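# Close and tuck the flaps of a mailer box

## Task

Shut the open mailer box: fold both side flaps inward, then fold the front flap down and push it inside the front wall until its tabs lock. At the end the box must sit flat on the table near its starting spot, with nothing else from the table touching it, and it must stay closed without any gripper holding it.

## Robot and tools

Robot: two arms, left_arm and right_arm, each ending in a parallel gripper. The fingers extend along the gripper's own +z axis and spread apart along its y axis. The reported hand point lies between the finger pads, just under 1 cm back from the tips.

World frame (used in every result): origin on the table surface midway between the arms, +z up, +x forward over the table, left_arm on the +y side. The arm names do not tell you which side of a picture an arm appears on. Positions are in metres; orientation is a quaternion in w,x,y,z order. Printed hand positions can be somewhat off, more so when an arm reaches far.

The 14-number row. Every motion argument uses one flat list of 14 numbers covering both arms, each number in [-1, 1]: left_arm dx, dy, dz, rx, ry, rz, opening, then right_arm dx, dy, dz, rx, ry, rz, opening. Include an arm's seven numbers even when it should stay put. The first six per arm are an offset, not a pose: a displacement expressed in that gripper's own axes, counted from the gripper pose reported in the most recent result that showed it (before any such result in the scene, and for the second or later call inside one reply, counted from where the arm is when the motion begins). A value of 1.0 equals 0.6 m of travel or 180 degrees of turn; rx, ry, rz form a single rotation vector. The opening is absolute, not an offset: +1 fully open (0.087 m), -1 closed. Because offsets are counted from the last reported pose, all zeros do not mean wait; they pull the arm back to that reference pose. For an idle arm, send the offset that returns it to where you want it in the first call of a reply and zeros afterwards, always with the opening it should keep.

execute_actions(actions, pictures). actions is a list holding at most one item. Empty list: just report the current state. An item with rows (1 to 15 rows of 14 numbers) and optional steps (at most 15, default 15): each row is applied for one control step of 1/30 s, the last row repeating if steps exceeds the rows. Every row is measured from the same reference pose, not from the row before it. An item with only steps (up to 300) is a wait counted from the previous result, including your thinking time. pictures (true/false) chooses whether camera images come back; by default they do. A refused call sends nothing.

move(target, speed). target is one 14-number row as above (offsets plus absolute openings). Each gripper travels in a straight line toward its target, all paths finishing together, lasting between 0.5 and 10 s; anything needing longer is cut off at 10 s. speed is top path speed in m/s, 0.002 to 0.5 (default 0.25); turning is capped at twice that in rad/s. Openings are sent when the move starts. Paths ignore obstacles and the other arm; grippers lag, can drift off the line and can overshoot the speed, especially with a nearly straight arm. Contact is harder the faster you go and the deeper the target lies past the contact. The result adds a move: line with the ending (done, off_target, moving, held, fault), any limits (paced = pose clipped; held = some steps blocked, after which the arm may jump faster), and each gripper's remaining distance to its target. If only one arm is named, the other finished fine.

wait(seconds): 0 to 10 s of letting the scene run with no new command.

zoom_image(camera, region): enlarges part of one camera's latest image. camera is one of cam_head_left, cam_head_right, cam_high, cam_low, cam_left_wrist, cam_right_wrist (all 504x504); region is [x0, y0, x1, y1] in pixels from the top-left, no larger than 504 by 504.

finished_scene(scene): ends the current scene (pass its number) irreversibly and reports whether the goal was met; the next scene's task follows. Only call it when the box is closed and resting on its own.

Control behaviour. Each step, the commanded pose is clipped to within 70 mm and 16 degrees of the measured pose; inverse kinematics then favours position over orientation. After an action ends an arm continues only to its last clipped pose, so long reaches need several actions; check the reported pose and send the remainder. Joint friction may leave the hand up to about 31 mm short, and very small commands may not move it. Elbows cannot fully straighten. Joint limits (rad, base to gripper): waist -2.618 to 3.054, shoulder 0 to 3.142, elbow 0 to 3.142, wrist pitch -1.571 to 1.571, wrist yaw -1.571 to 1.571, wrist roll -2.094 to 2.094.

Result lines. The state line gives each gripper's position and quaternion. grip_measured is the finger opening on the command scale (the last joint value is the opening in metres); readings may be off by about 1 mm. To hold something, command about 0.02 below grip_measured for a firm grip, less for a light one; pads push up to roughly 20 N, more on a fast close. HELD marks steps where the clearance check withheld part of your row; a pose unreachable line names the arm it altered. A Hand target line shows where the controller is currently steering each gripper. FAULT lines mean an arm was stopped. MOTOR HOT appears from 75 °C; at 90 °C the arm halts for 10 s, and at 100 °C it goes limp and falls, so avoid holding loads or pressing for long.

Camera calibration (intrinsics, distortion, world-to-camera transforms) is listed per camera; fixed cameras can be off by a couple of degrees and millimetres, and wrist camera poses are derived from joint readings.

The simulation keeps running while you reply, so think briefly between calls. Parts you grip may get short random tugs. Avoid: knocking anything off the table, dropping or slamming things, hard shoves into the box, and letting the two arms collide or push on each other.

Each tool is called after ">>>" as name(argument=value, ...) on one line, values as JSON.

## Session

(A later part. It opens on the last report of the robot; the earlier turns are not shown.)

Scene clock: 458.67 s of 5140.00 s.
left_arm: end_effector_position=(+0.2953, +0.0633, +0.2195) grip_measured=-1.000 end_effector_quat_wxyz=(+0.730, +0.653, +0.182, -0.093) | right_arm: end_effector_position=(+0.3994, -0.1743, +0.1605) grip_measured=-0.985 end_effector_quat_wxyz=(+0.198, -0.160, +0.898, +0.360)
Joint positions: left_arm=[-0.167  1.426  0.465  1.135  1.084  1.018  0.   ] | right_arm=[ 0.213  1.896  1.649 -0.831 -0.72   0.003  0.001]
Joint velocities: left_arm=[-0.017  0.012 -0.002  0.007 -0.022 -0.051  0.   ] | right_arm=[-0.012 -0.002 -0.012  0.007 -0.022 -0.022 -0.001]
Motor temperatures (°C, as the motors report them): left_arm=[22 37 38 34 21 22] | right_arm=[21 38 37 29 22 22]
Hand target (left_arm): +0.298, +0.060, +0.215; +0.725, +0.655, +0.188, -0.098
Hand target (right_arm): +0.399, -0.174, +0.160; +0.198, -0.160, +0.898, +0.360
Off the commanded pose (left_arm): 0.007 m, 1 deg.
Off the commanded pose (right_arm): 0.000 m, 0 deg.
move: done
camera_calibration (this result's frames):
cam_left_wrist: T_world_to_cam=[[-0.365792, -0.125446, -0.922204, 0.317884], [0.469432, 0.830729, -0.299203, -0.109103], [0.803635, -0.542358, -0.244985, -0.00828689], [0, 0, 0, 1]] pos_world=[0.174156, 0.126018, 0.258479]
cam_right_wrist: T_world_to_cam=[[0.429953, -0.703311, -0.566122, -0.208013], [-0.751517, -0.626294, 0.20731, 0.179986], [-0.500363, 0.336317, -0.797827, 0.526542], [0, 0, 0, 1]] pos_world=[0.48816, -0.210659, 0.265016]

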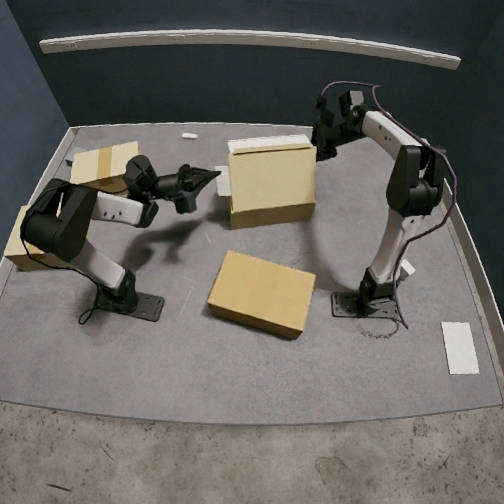

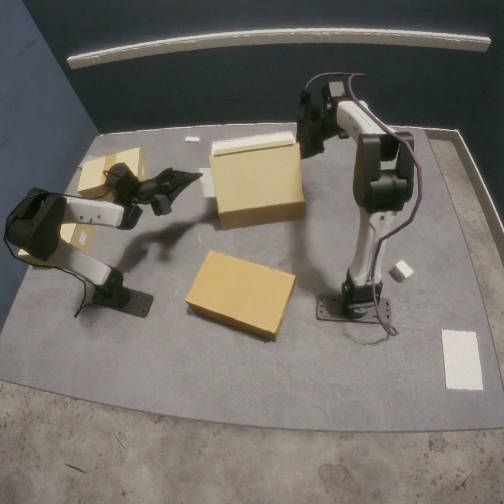

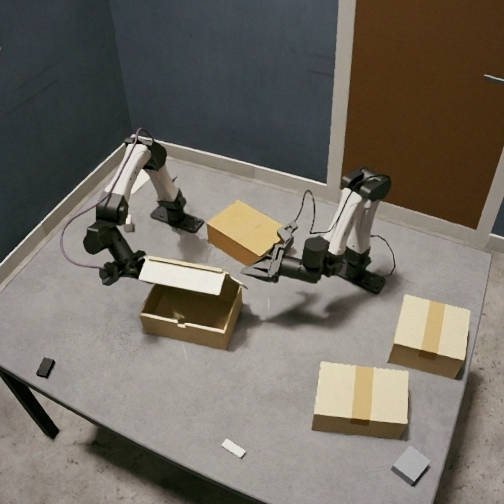

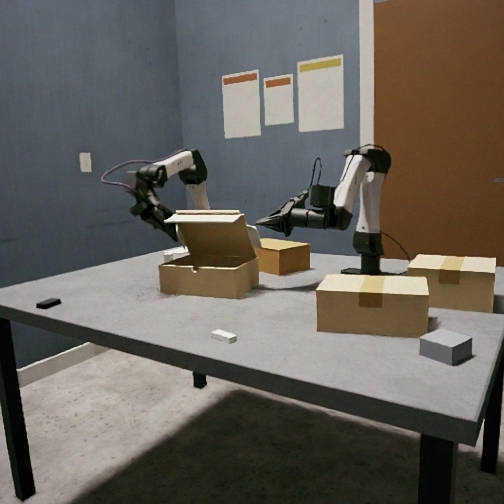

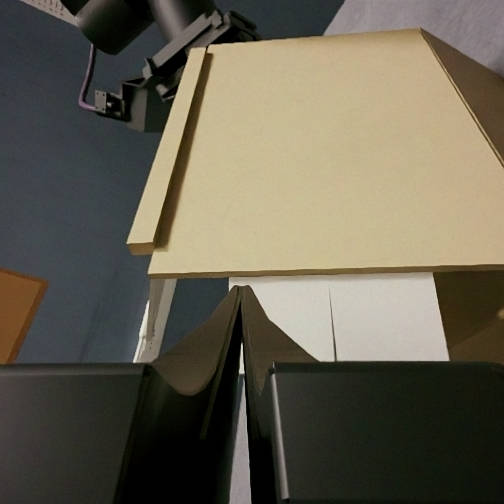

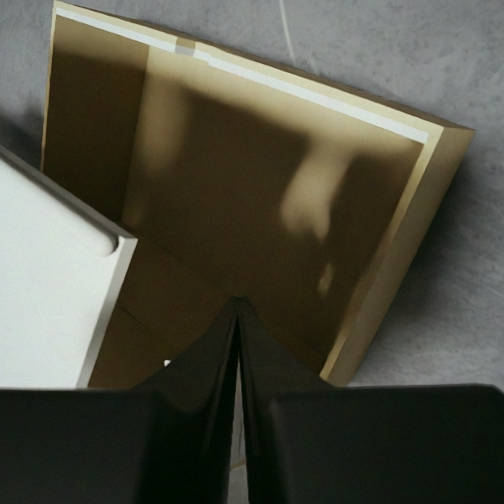

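>>> execute_actions(actions=[])

Scene clock: 464.23 s of 5140.00 s.
left_arm: end_effector_position=(+0.2957, +0.0635, +0.2194) grip_measured=-1.000 end_effector_quat_wxyz=(+0.730, +0.653, +0.182, -0.092) | right_arm: end_effector_position=(+0.3994, -0.1743, +0.1605) grip_measured=-0.985 end_effector_quat_wxyz=(+0.198, -0.160, +0.898, +0.360)
Joint positions: left_arm=[-0.167  1.426  0.465  1.134  1.082  1.019  0.   ] | right_arm=[ 0.213  1.896  1.649 -0.831 -0.72   0.003  0.001]
Joint velocities: left_arm=[-0.002 -0.017 -0.002 -0.022 -0.095  0.022  0.   ] | right_arm=[-0.002  0.007 -0.017 -0.051 -0.007  0.022  0.001]
Motor temperatures (°C, as the motors report them): left_arm=[22 36 38 33 21 22] | right_arm=[21 38 37 29 22 22]
Hand target (left_arm): +0.298, +0.060, +0.215; +0.725, +0.655, +0.188, -0.098
Hand target (right_arm): +0.399, -0.174, +0.160; +0.198, -0.160, +0.898, +0.360
Off the commanded pose (left_arm): 0.007 m, 1 deg.
Off the commanded pose (right_arm): 0.000 m, 0 deg.
Steps of this call (steps 1 to 90: nothing new was sent; then 2.57 s passed at rest). Readings (end_effector_position):
1: left_arm (+0.2954, +0.0634, +0.2195) | right_arm (+0.3994, -0.1743, +0.1605)
2: left_arm (+0.2954, +0.0634, +0.2195) | right_arm (+0.3994, -0.1743, +0.1605)
4: left_arm (+0.2955, +0.0634, +0.2194) | right_arm (+0.3994, -0.1743, +0.1605)
8: left_arm (+0.2956, +0.0634, +0.2194) | right_arm (+0.3994, -0.1743, +0.1605)
90: the state above
camera_calibration (this result's frames):
cam_left_wrist: T_world_to_cam=[[-0.365951, -0.125995, -0.922066, 0.317945], [0.467688, 0.831691, -0.299263, -0.108936], [0.804579, -0.540755, -0.245432, -0.00881342], [0, 0, 0, 1]] pos_world=[0.174392, 0.125895, 0.258403]
cam_right_wrist: T_world_to_cam=[[0.429953, -0.703311, -0.566122, -0.208013], [-0.751517, -0.626294, 0.20731, 0.179986], [-0.500363, 0.336317, -0.797827, 0.526542], [0, 0, 0, 1]] pos_world=[0.48816, -0.210659, 0.265016]

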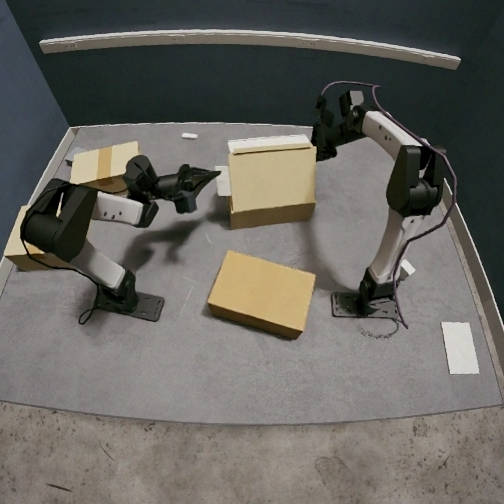

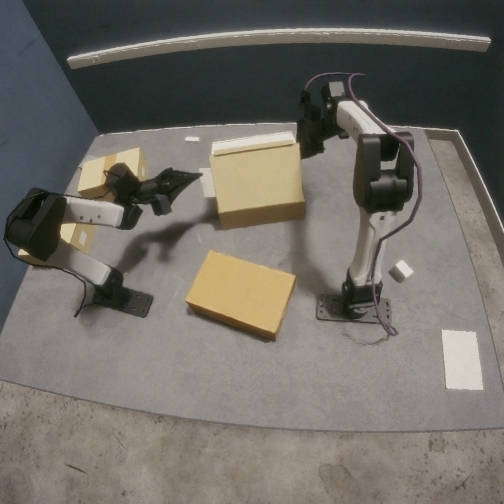

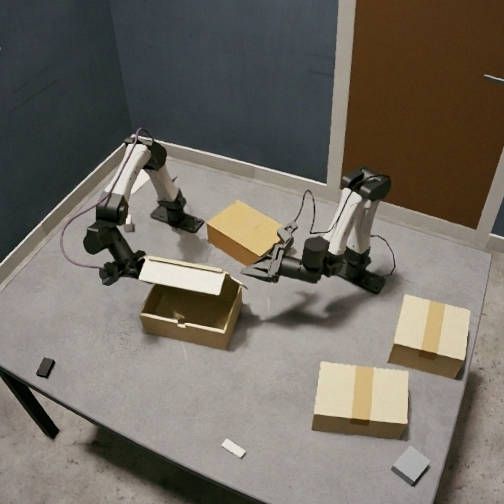

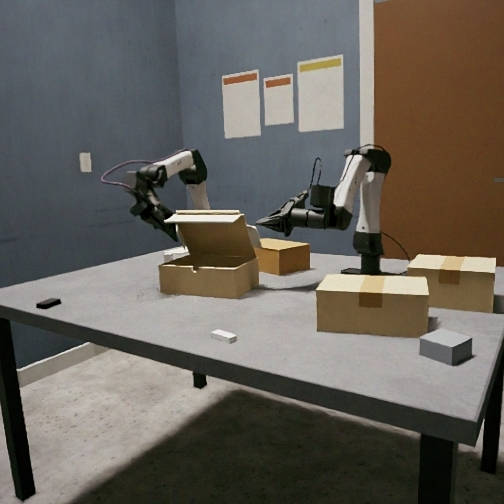

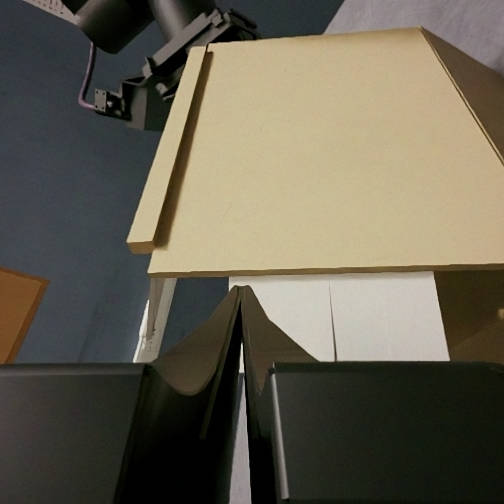

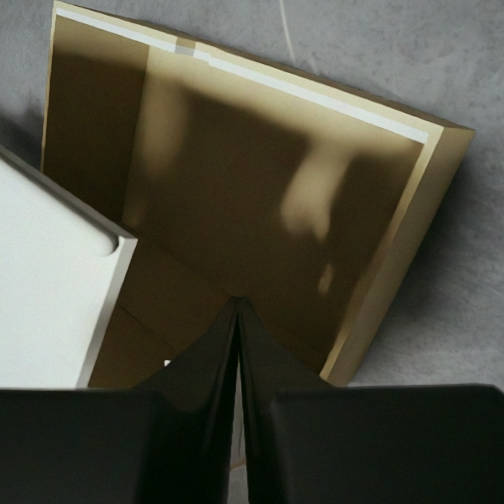

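>>> move(target=[0,-0.07,0,0,0,0,-1,0,0,0,0,0,0,-1], speed=0.1)

>>> move(target=[0.16,0,0,0,0,0,-1,0,0,0,0,0,0,-1], speed=0.08)

>>> move(target=[0,0,0.12,0,0,0,-1,0,0,0,0,0,0,-1], speed=0.08)

Scene clock: 467.57 s of 5140.00 s.
left_arm: end_effector_position=(+0.2837, +0.0586, +0.1920) grip_measured=-1.000 end_effector_quat_wxyz=(+0.735, +0.650, +0.173, -0.083) | right_arm: end_effector_position=(+0.3994, -0.1743, +0.1605) grip_measured=-0.985 end_effector_quat_wxyz=(+0.198, -0.160, +0.898, +0.360)
Joint positions: left_arm=[-0.206  1.529  0.368  1.349  1.041  1.034  0.   ] | right_arm=[ 0.213  1.896  1.649 -0.831 -0.72   0.003  0.001]
Joint velocities: left_arm=[ 0.002  0.002  0.007 -0.007  0.051 -0.051  0.   ] | right_arm=[-0.007 -0.007 -0.007  0.037 -0.037 -0.051  0.001]
Motor temperatures (°C, as the motors report them): left_arm=[22 35 38 33 21 22] | right_arm=[21 39 37 29 22 22]
Hand target (left_arm): +0.279, +0.058, +0.181; +0.730, +0.653, +0.183, -0.092
Hand target (right_arm): +0.399, -0.174, +0.160; +0.198, -0.160, +0.898, +0.360
Off the commanded pose (left_arm): 0.012 m, 2 deg.
Off the commanded pose (right_arm): 0.000 m, 0 deg.
move: off_target (left_arm)
camera_calibration (this result's frames):
cam_left_wrist: T_world_to_cam=[[-0.340682, -0.136245, -0.930254, 0.282677], [0.472842, 0.830375, -0.294784, -0.109727], [0.812623, -0.540291, -0.218471, -0.0160105], [0, 0, 0, 1]] pos_world=[0.161197, 0.120977, 0.227118]
cam_right_wrist: T_world_to_cam=[[0.429953, -0.703311, -0.566122, -0.208013], [-0.751517, -0.626294, 0.20731, 0.179986], [-0.500363, 0.336317, -0.797827, 0.526542], [0, 0, 0, 1]] pos_world=[0.48816, -0.210659, 0.265016]

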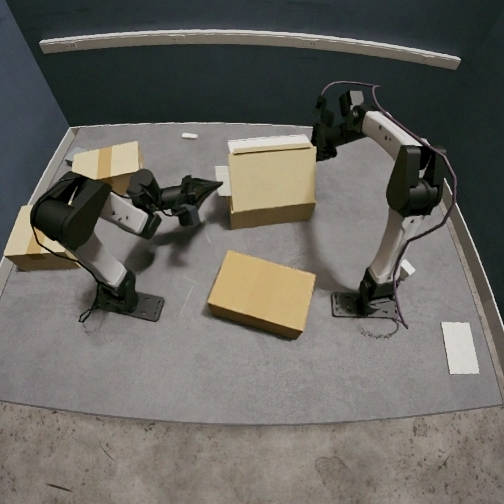

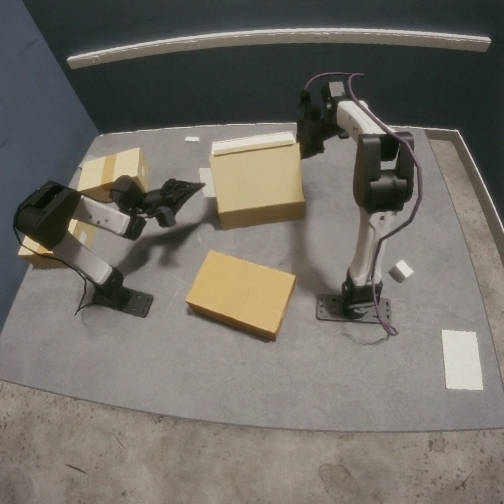

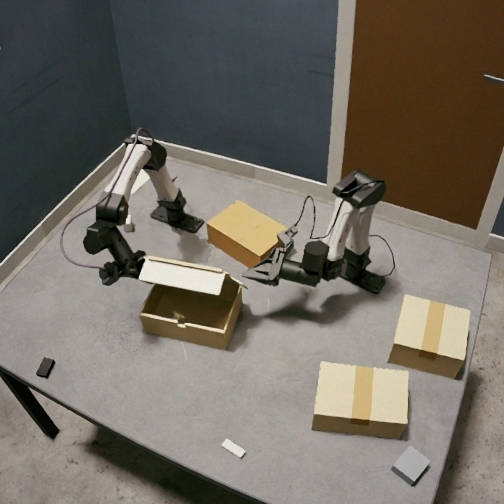

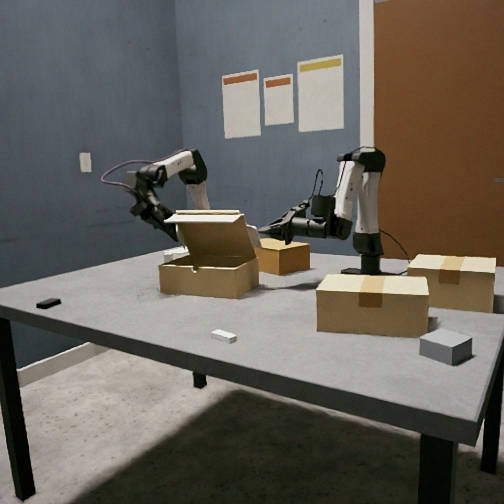

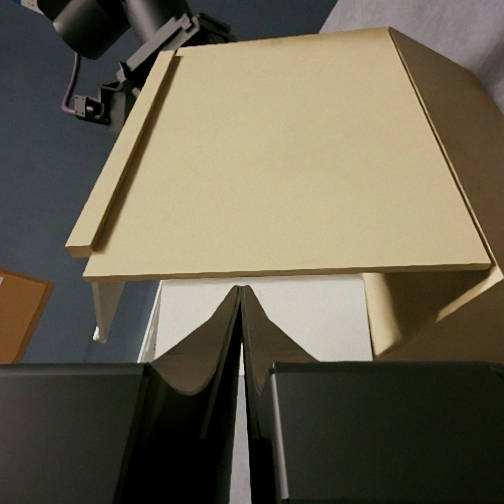

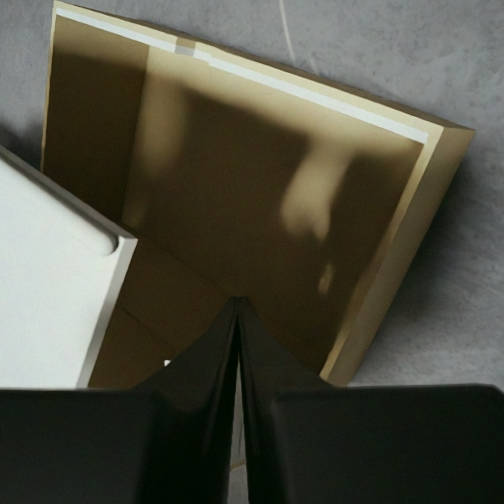

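Scene clock: 469.03 s of 5140.00 s.
left_arm: end_effector_position=(+0.3691, +0.0700, +0.1585) grip_measured=-1.000 end_effector_quat_wxyz=(+0.736, +0.650, +0.171, -0.074) | right_arm: end_effector_position=(+0.4003, -0.1757, +0.1593) grip_measured=-0.985 end_effector_quat_wxyz=(+0.199, -0.159, +0.900, +0.354)
Joint positions: left_arm=[-0.075  1.946  0.642  1.547  1.16   0.991  0.   ] | right_arm=[ 0.213  1.896  1.649 -0.831 -0.708  0.003  0.001]
Joint velocities: left_arm=[-0.002 -0.002 -0.012  0.007  0.037 -0.037  0.   ] | right_arm=[-0.002 -0.007  0.002 -0.081  0.051 -0.022 -0.001]
Motor temperatures (°C, as the motors report them): left_arm=[22 35 38 33 21 22] | right_arm=[21 39 37 29 22 22]
Hand target (left_arm): +0.372, +0.070, +0.154; +0.734, +0.652, +0.173, -0.082
Hand target (right_arm): +0.399, -0.174, +0.160; +0.198, -0.160, +0.898, +0.360
Off the commanded pose (left_arm): 0.004 m, 1 deg.
Off the commanded pose (right_arm): 0.002 m, 1 deg.
move: done
camera_calibration (this result's frames):
cam_left_wrist: T_world_to_cam=[[-0.325279, -0.138262, -0.935456, 0.27748], [0.468576, 0.835693, -0.286451, -0.16961], [0.821359, -0.531509, -0.207047, -0.0922328], [0, 0, 0, 1]] pos_world=[0.24549, 0.131084, 0.191889]
cam_right_wrist: T_world_to_cam=[[0.426985, -0.71148, -0.558104, -0.211614], [-0.755361, -0.619932, 0.212401, 0.181851], [-0.497106, 0.330877, -0.802126, 0.524942], [0, 0, 0, 1]] pos_world=[0.488671, -0.211515, 0.264342]

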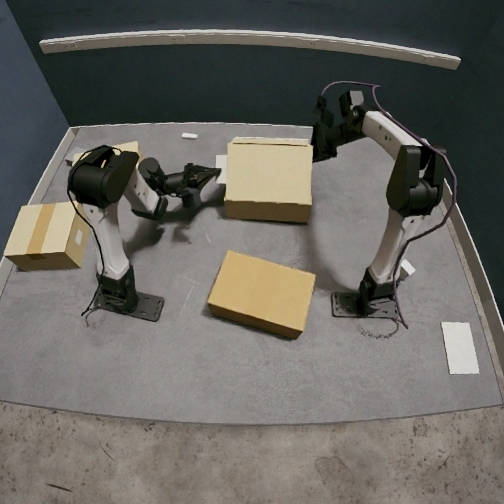

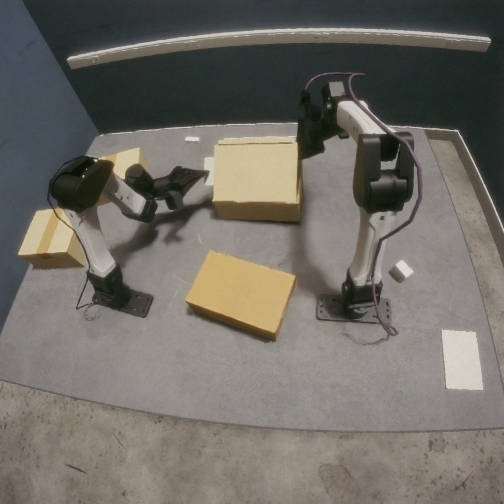

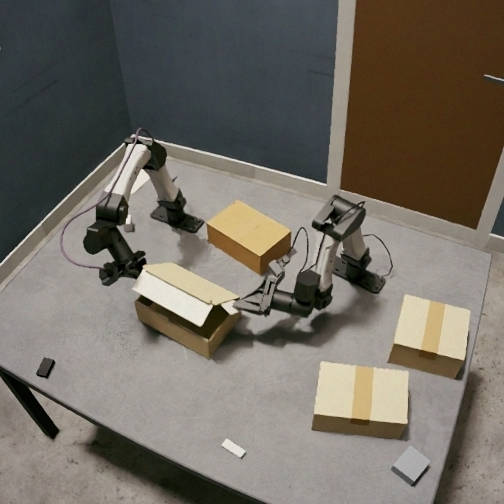

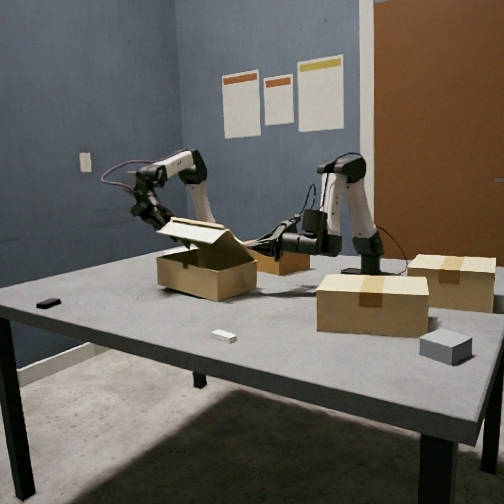

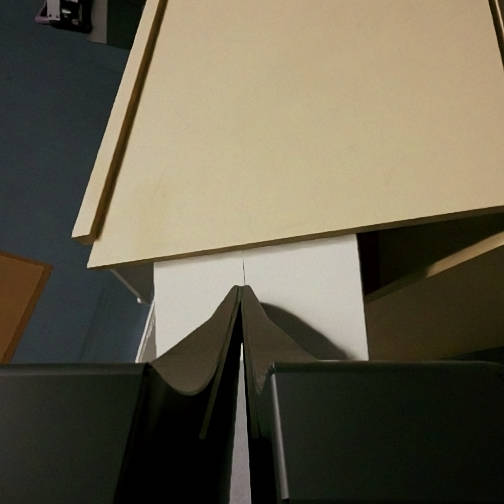

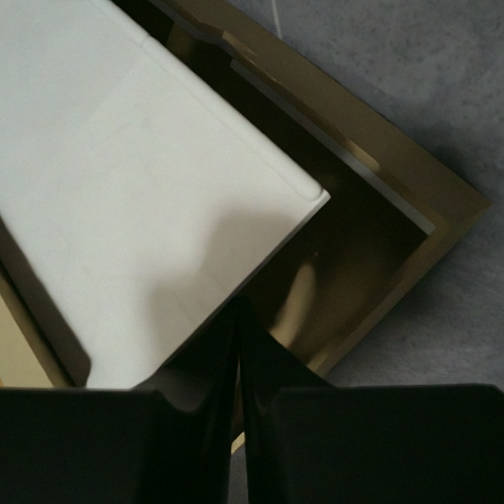

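Scene clock: 470.33 s of 5140.00 s.
left_arm: end_effector_position=(+0.3910, +0.0193, +0.1683) grip_measured=-1.000 end_effector_quat_wxyz=(+0.743, +0.639, +0.195, -0.052) | right_arm: end_effector_position=(+0.4113, -0.1983, +0.1536) grip_measured=-0.985 end_effector_quat_wxyz=(+0.211, -0.138, +0.912, +0.324)
Joint positions: left_arm=[-0.227  1.965  0.764  1.388  0.941  1.054  0.   ] | right_arm=[ 0.175  1.896  1.649 -0.83  -0.649 -0.002  0.001]
Joint velocities: left_arm=[-0.007 -0.017  0.022 -0.007 -0.022  0.007  0.   ] | right_arm=[ 0.007  0.002  0.017  0.022 -0.051 -0.066 -0.002]
Motor temperatures (°C, as the motors report them): left_arm=[22 35 38 33 21 22] | right_arm=[21 39 37 29 22 22]
Hand target (left_arm): +0.380, -0.000, +0.166; +0.738, +0.648, +0.172, -0.075
Hand target (right_arm): +0.400, -0.177, +0.159; +0.198, -0.159, +0.900, +0.354
Off the commanded pose (left_arm): 0.023 m, 4 deg.
Off the commanded pose (right_arm): 0.026 m, 5 deg.
move: off_target (left_arm, right_arm)
camera_calibration (this result's frames):
cam_left_wrist: T_world_to_cam=[[-0.319934, -0.173818, -0.931359, 0.284657], [0.409212, 0.861256, -0.301304, -0.109444], [0.85451, -0.477521, -0.204416, -0.149549], [0, 0, 0, 1]] pos_world=[0.263649, 0.072325, 0.201571]
cam_right_wrist: T_world_to_cam=[[0.387623, -0.764678, -0.514797, -0.236567], [-0.794813, -0.56012, 0.233535, 0.202249], [-0.466927, 0.318644, -0.824891, 0.522005], [0, 0, 0, 1]] pos_world=[0.496187, -0.233948, 0.261581]

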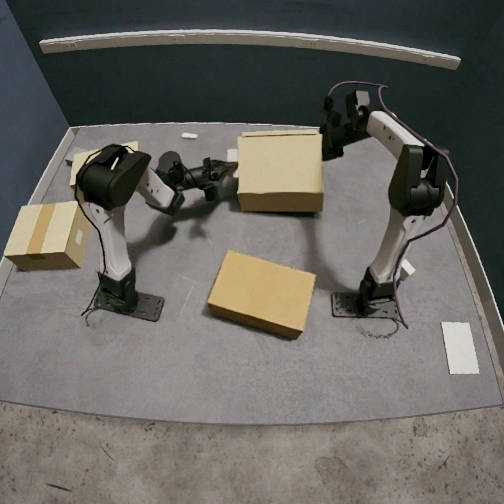

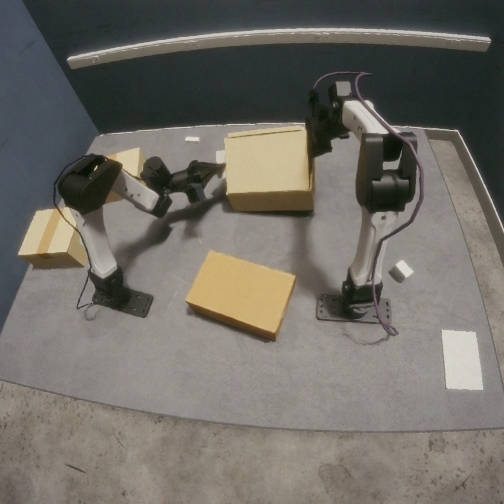

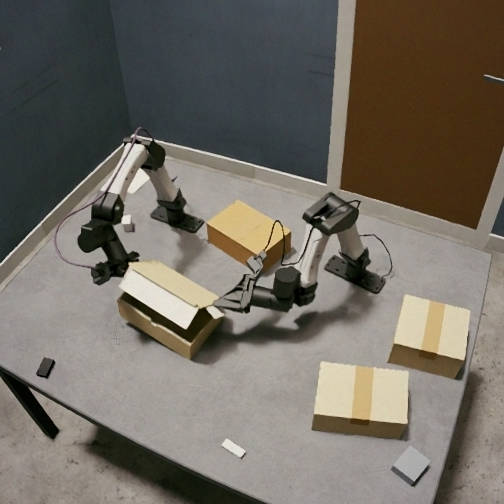

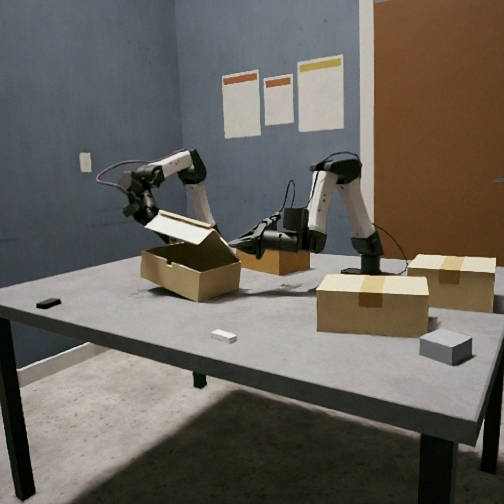

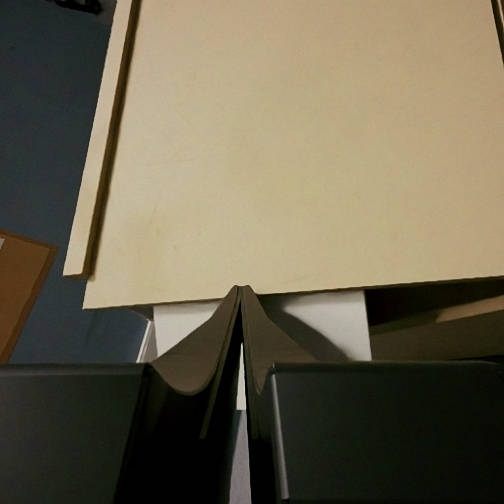

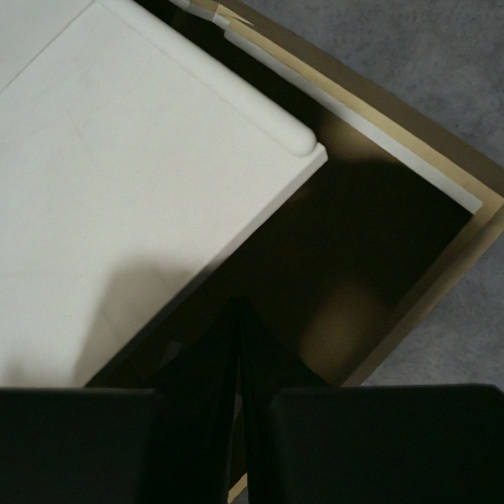

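>>> move(target=[0,0,-0.05,0,0,0,-1,0,0,0,0,0,0,-1], speed=0.08)

>>> move(target=[0.08,-0.08,0,0,0,0,-1,0,0,0,0,0,0,-1], speed=0.06)

Scene clock: 473.83 s of 5140.00 s.
left_arm: end_effector_position=(+0.3884, +0.0446, +0.1681) grip_measured=-1.000 end_effector_quat_wxyz=(+0.744, +0.638, +0.191, -0.048) | right_arm: end_effector_position=(+0.4121, -0.2000, +0.1532) grip_measured=-0.985 end_effector_quat_wxyz=(+0.212, -0.136, +0.913, +0.321)
Joint positions: left_arm=[-0.16   1.948  0.713  1.446  1.006  1.037  0.   ] | right_arm=[ 0.173  1.896  1.649 -0.83  -0.645 -0.002  0.001]
Joint velocities: left_arm=[ 0.007  0.017  0.022  0.051  0.051 -0.051  0.   ] | right_arm=[ 0.007 -0.002 -0.007 -0.037 -0.081  0.051 -0.001]
Motor temperatures (°C, as the motors report them): left_arm=[22 35 38 33 21 22] | right_arm=[21 39 37 29 22 22]
Hand target (left_arm): +0.384, +0.048, +0.165; +0.742, +0.639, +0.195, -0.052
Hand target (right_arm): +0.411, -0.198, +0.154; +0.211, -0.138, +0.912, +0.324
Off the commanded pose (left_arm): 0.006 m, 1 deg.
Off the commanded pose (right_arm): 0.002 m, 0 deg.
move: done
camera_calibration (this result's frames):
cam_left_wrist: T_world_to_cam=[[-0.308895, -0.175003, -0.934857, 0.284345], [0.410841, 0.861939, -0.297103, -0.13159], [0.857784, -0.475851, -0.194351, -0.138349], [0, 0, 0, 1]] pos_world=[0.260569, 0.0973501, 0.199838]
cam_right_wrist: T_world_to_cam=[[0.384181, -0.768596, -0.511531, -0.238226], [-0.797632, -0.555331, 0.235353, 0.203829], [-0.464961, 0.317596, -0.826405, 0.521745], [0, 0, 0, 1]] pos_world=[0.496693, -0.235611, 0.261341]

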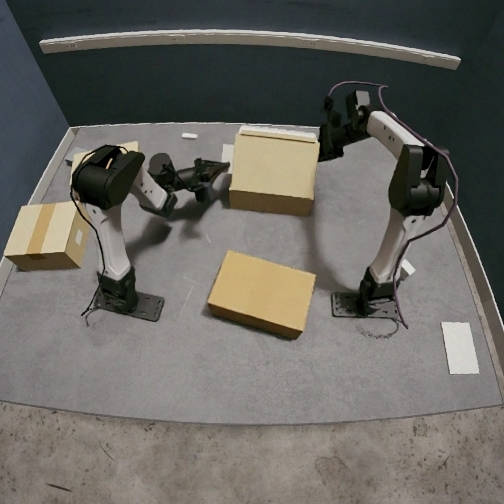

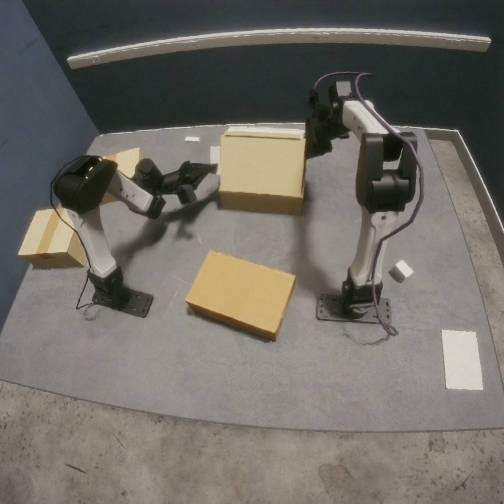

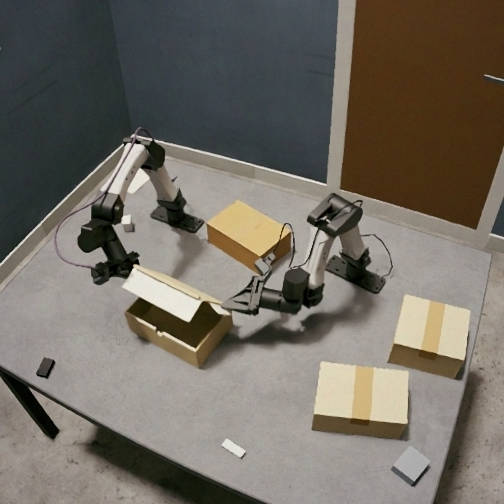

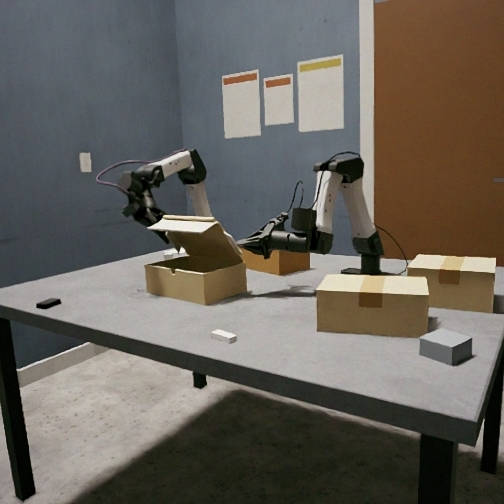

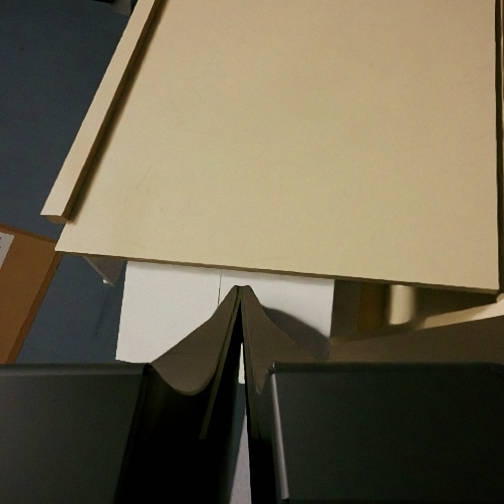

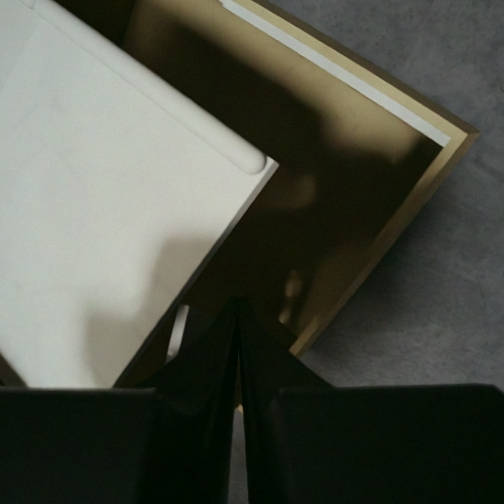

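Scene clock: 475.27 s of 5140.00 s.
left_arm: end_effector_position=(+0.4160, +0.0453, +0.1166) grip_measured=-1.000 end_effector_quat_wxyz=(+0.741, +0.643, +0.193, -0.036) | right_arm: end_effector_position=(+0.4127, -0.2012, +0.1524) grip_measured=-0.985 end_effector_quat_wxyz=(+0.212, -0.136, +0.914, +0.317)
Joint positions: left_arm=[-0.139  2.19   0.808  1.572  1.013  1.07   0.   ] | right_arm=[ 0.173  1.896  1.649 -0.83  -0.636 -0.002  0.001]
Joint velocities: left_arm=[-0.012 -0.012 -0.017  0.022  0.007 -0.037  0.   ] | right_arm=[ 0.007 -0.012 -0.002  0.022 -0.051 -0.051  0.001]
Motor temperatures (°C, as the motors report them): left_arm=[22 35 38 33 21 22] | right_arm=[21 39 37 29 22 22]
Hand target (left_arm): +0.416, +0.044, +0.106; +0.735, +0.647, +0.195, -0.047
Hand target (right_arm): +0.412, -0.200, +0.153; +0.212, -0.137, +0.913, +0.321
Off the commanded pose (left_arm): 0.010 m, 2 deg.
Off the commanded pose (right_arm): 0.002 m, 1 deg.
joint sent to its limit (left arm) — the command would take joint 4 (wrist pitch) past its upper limit, so that joint was sent only as far as its limit.
move: done
camera_calibration (this result's frames):
cam_left_wrist: T_world_to_cam=[[-0.295065, -0.166011, -0.940945, 0.239463], [0.398476, 0.873682, -0.2791, -0.156328], [0.86842, -0.457296, -0.191641, -0.177297], [0, 0, 0, 1]] pos_world=[0.286919, 0.0952568, 0.147713]
cam_right_wrist: T_world_to_cam=[[0.381478, -0.774084, -0.505242, -0.240712], [-0.80016, -0.550196, 0.238805, 0.20539], [-0.462837, 0.313176, -0.829279, 0.520393], [0, 0, 0, 1]] pos_world=[0.497029, -0.236301, 0.260885]

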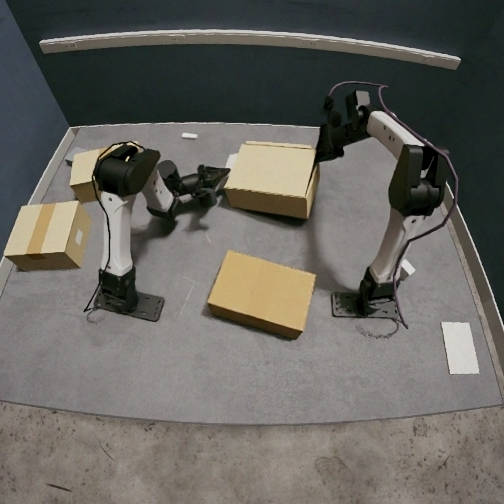

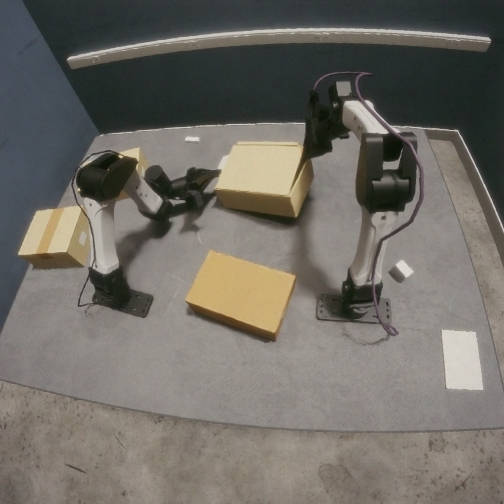

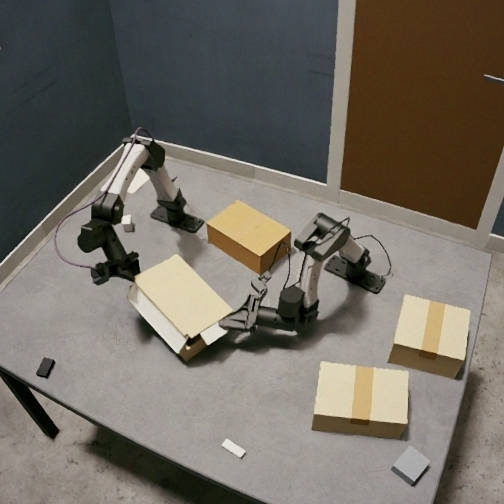

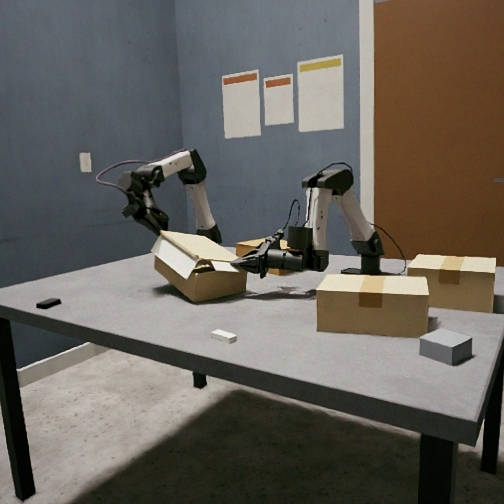

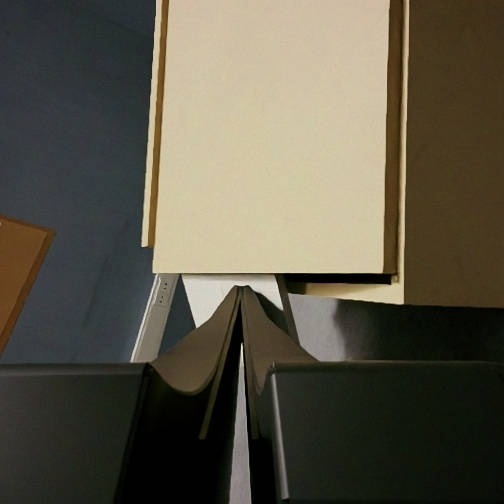

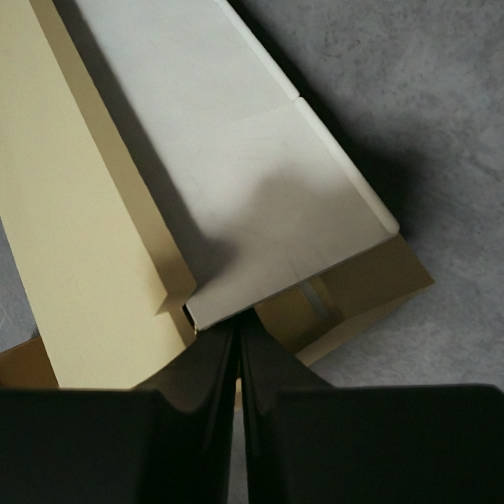

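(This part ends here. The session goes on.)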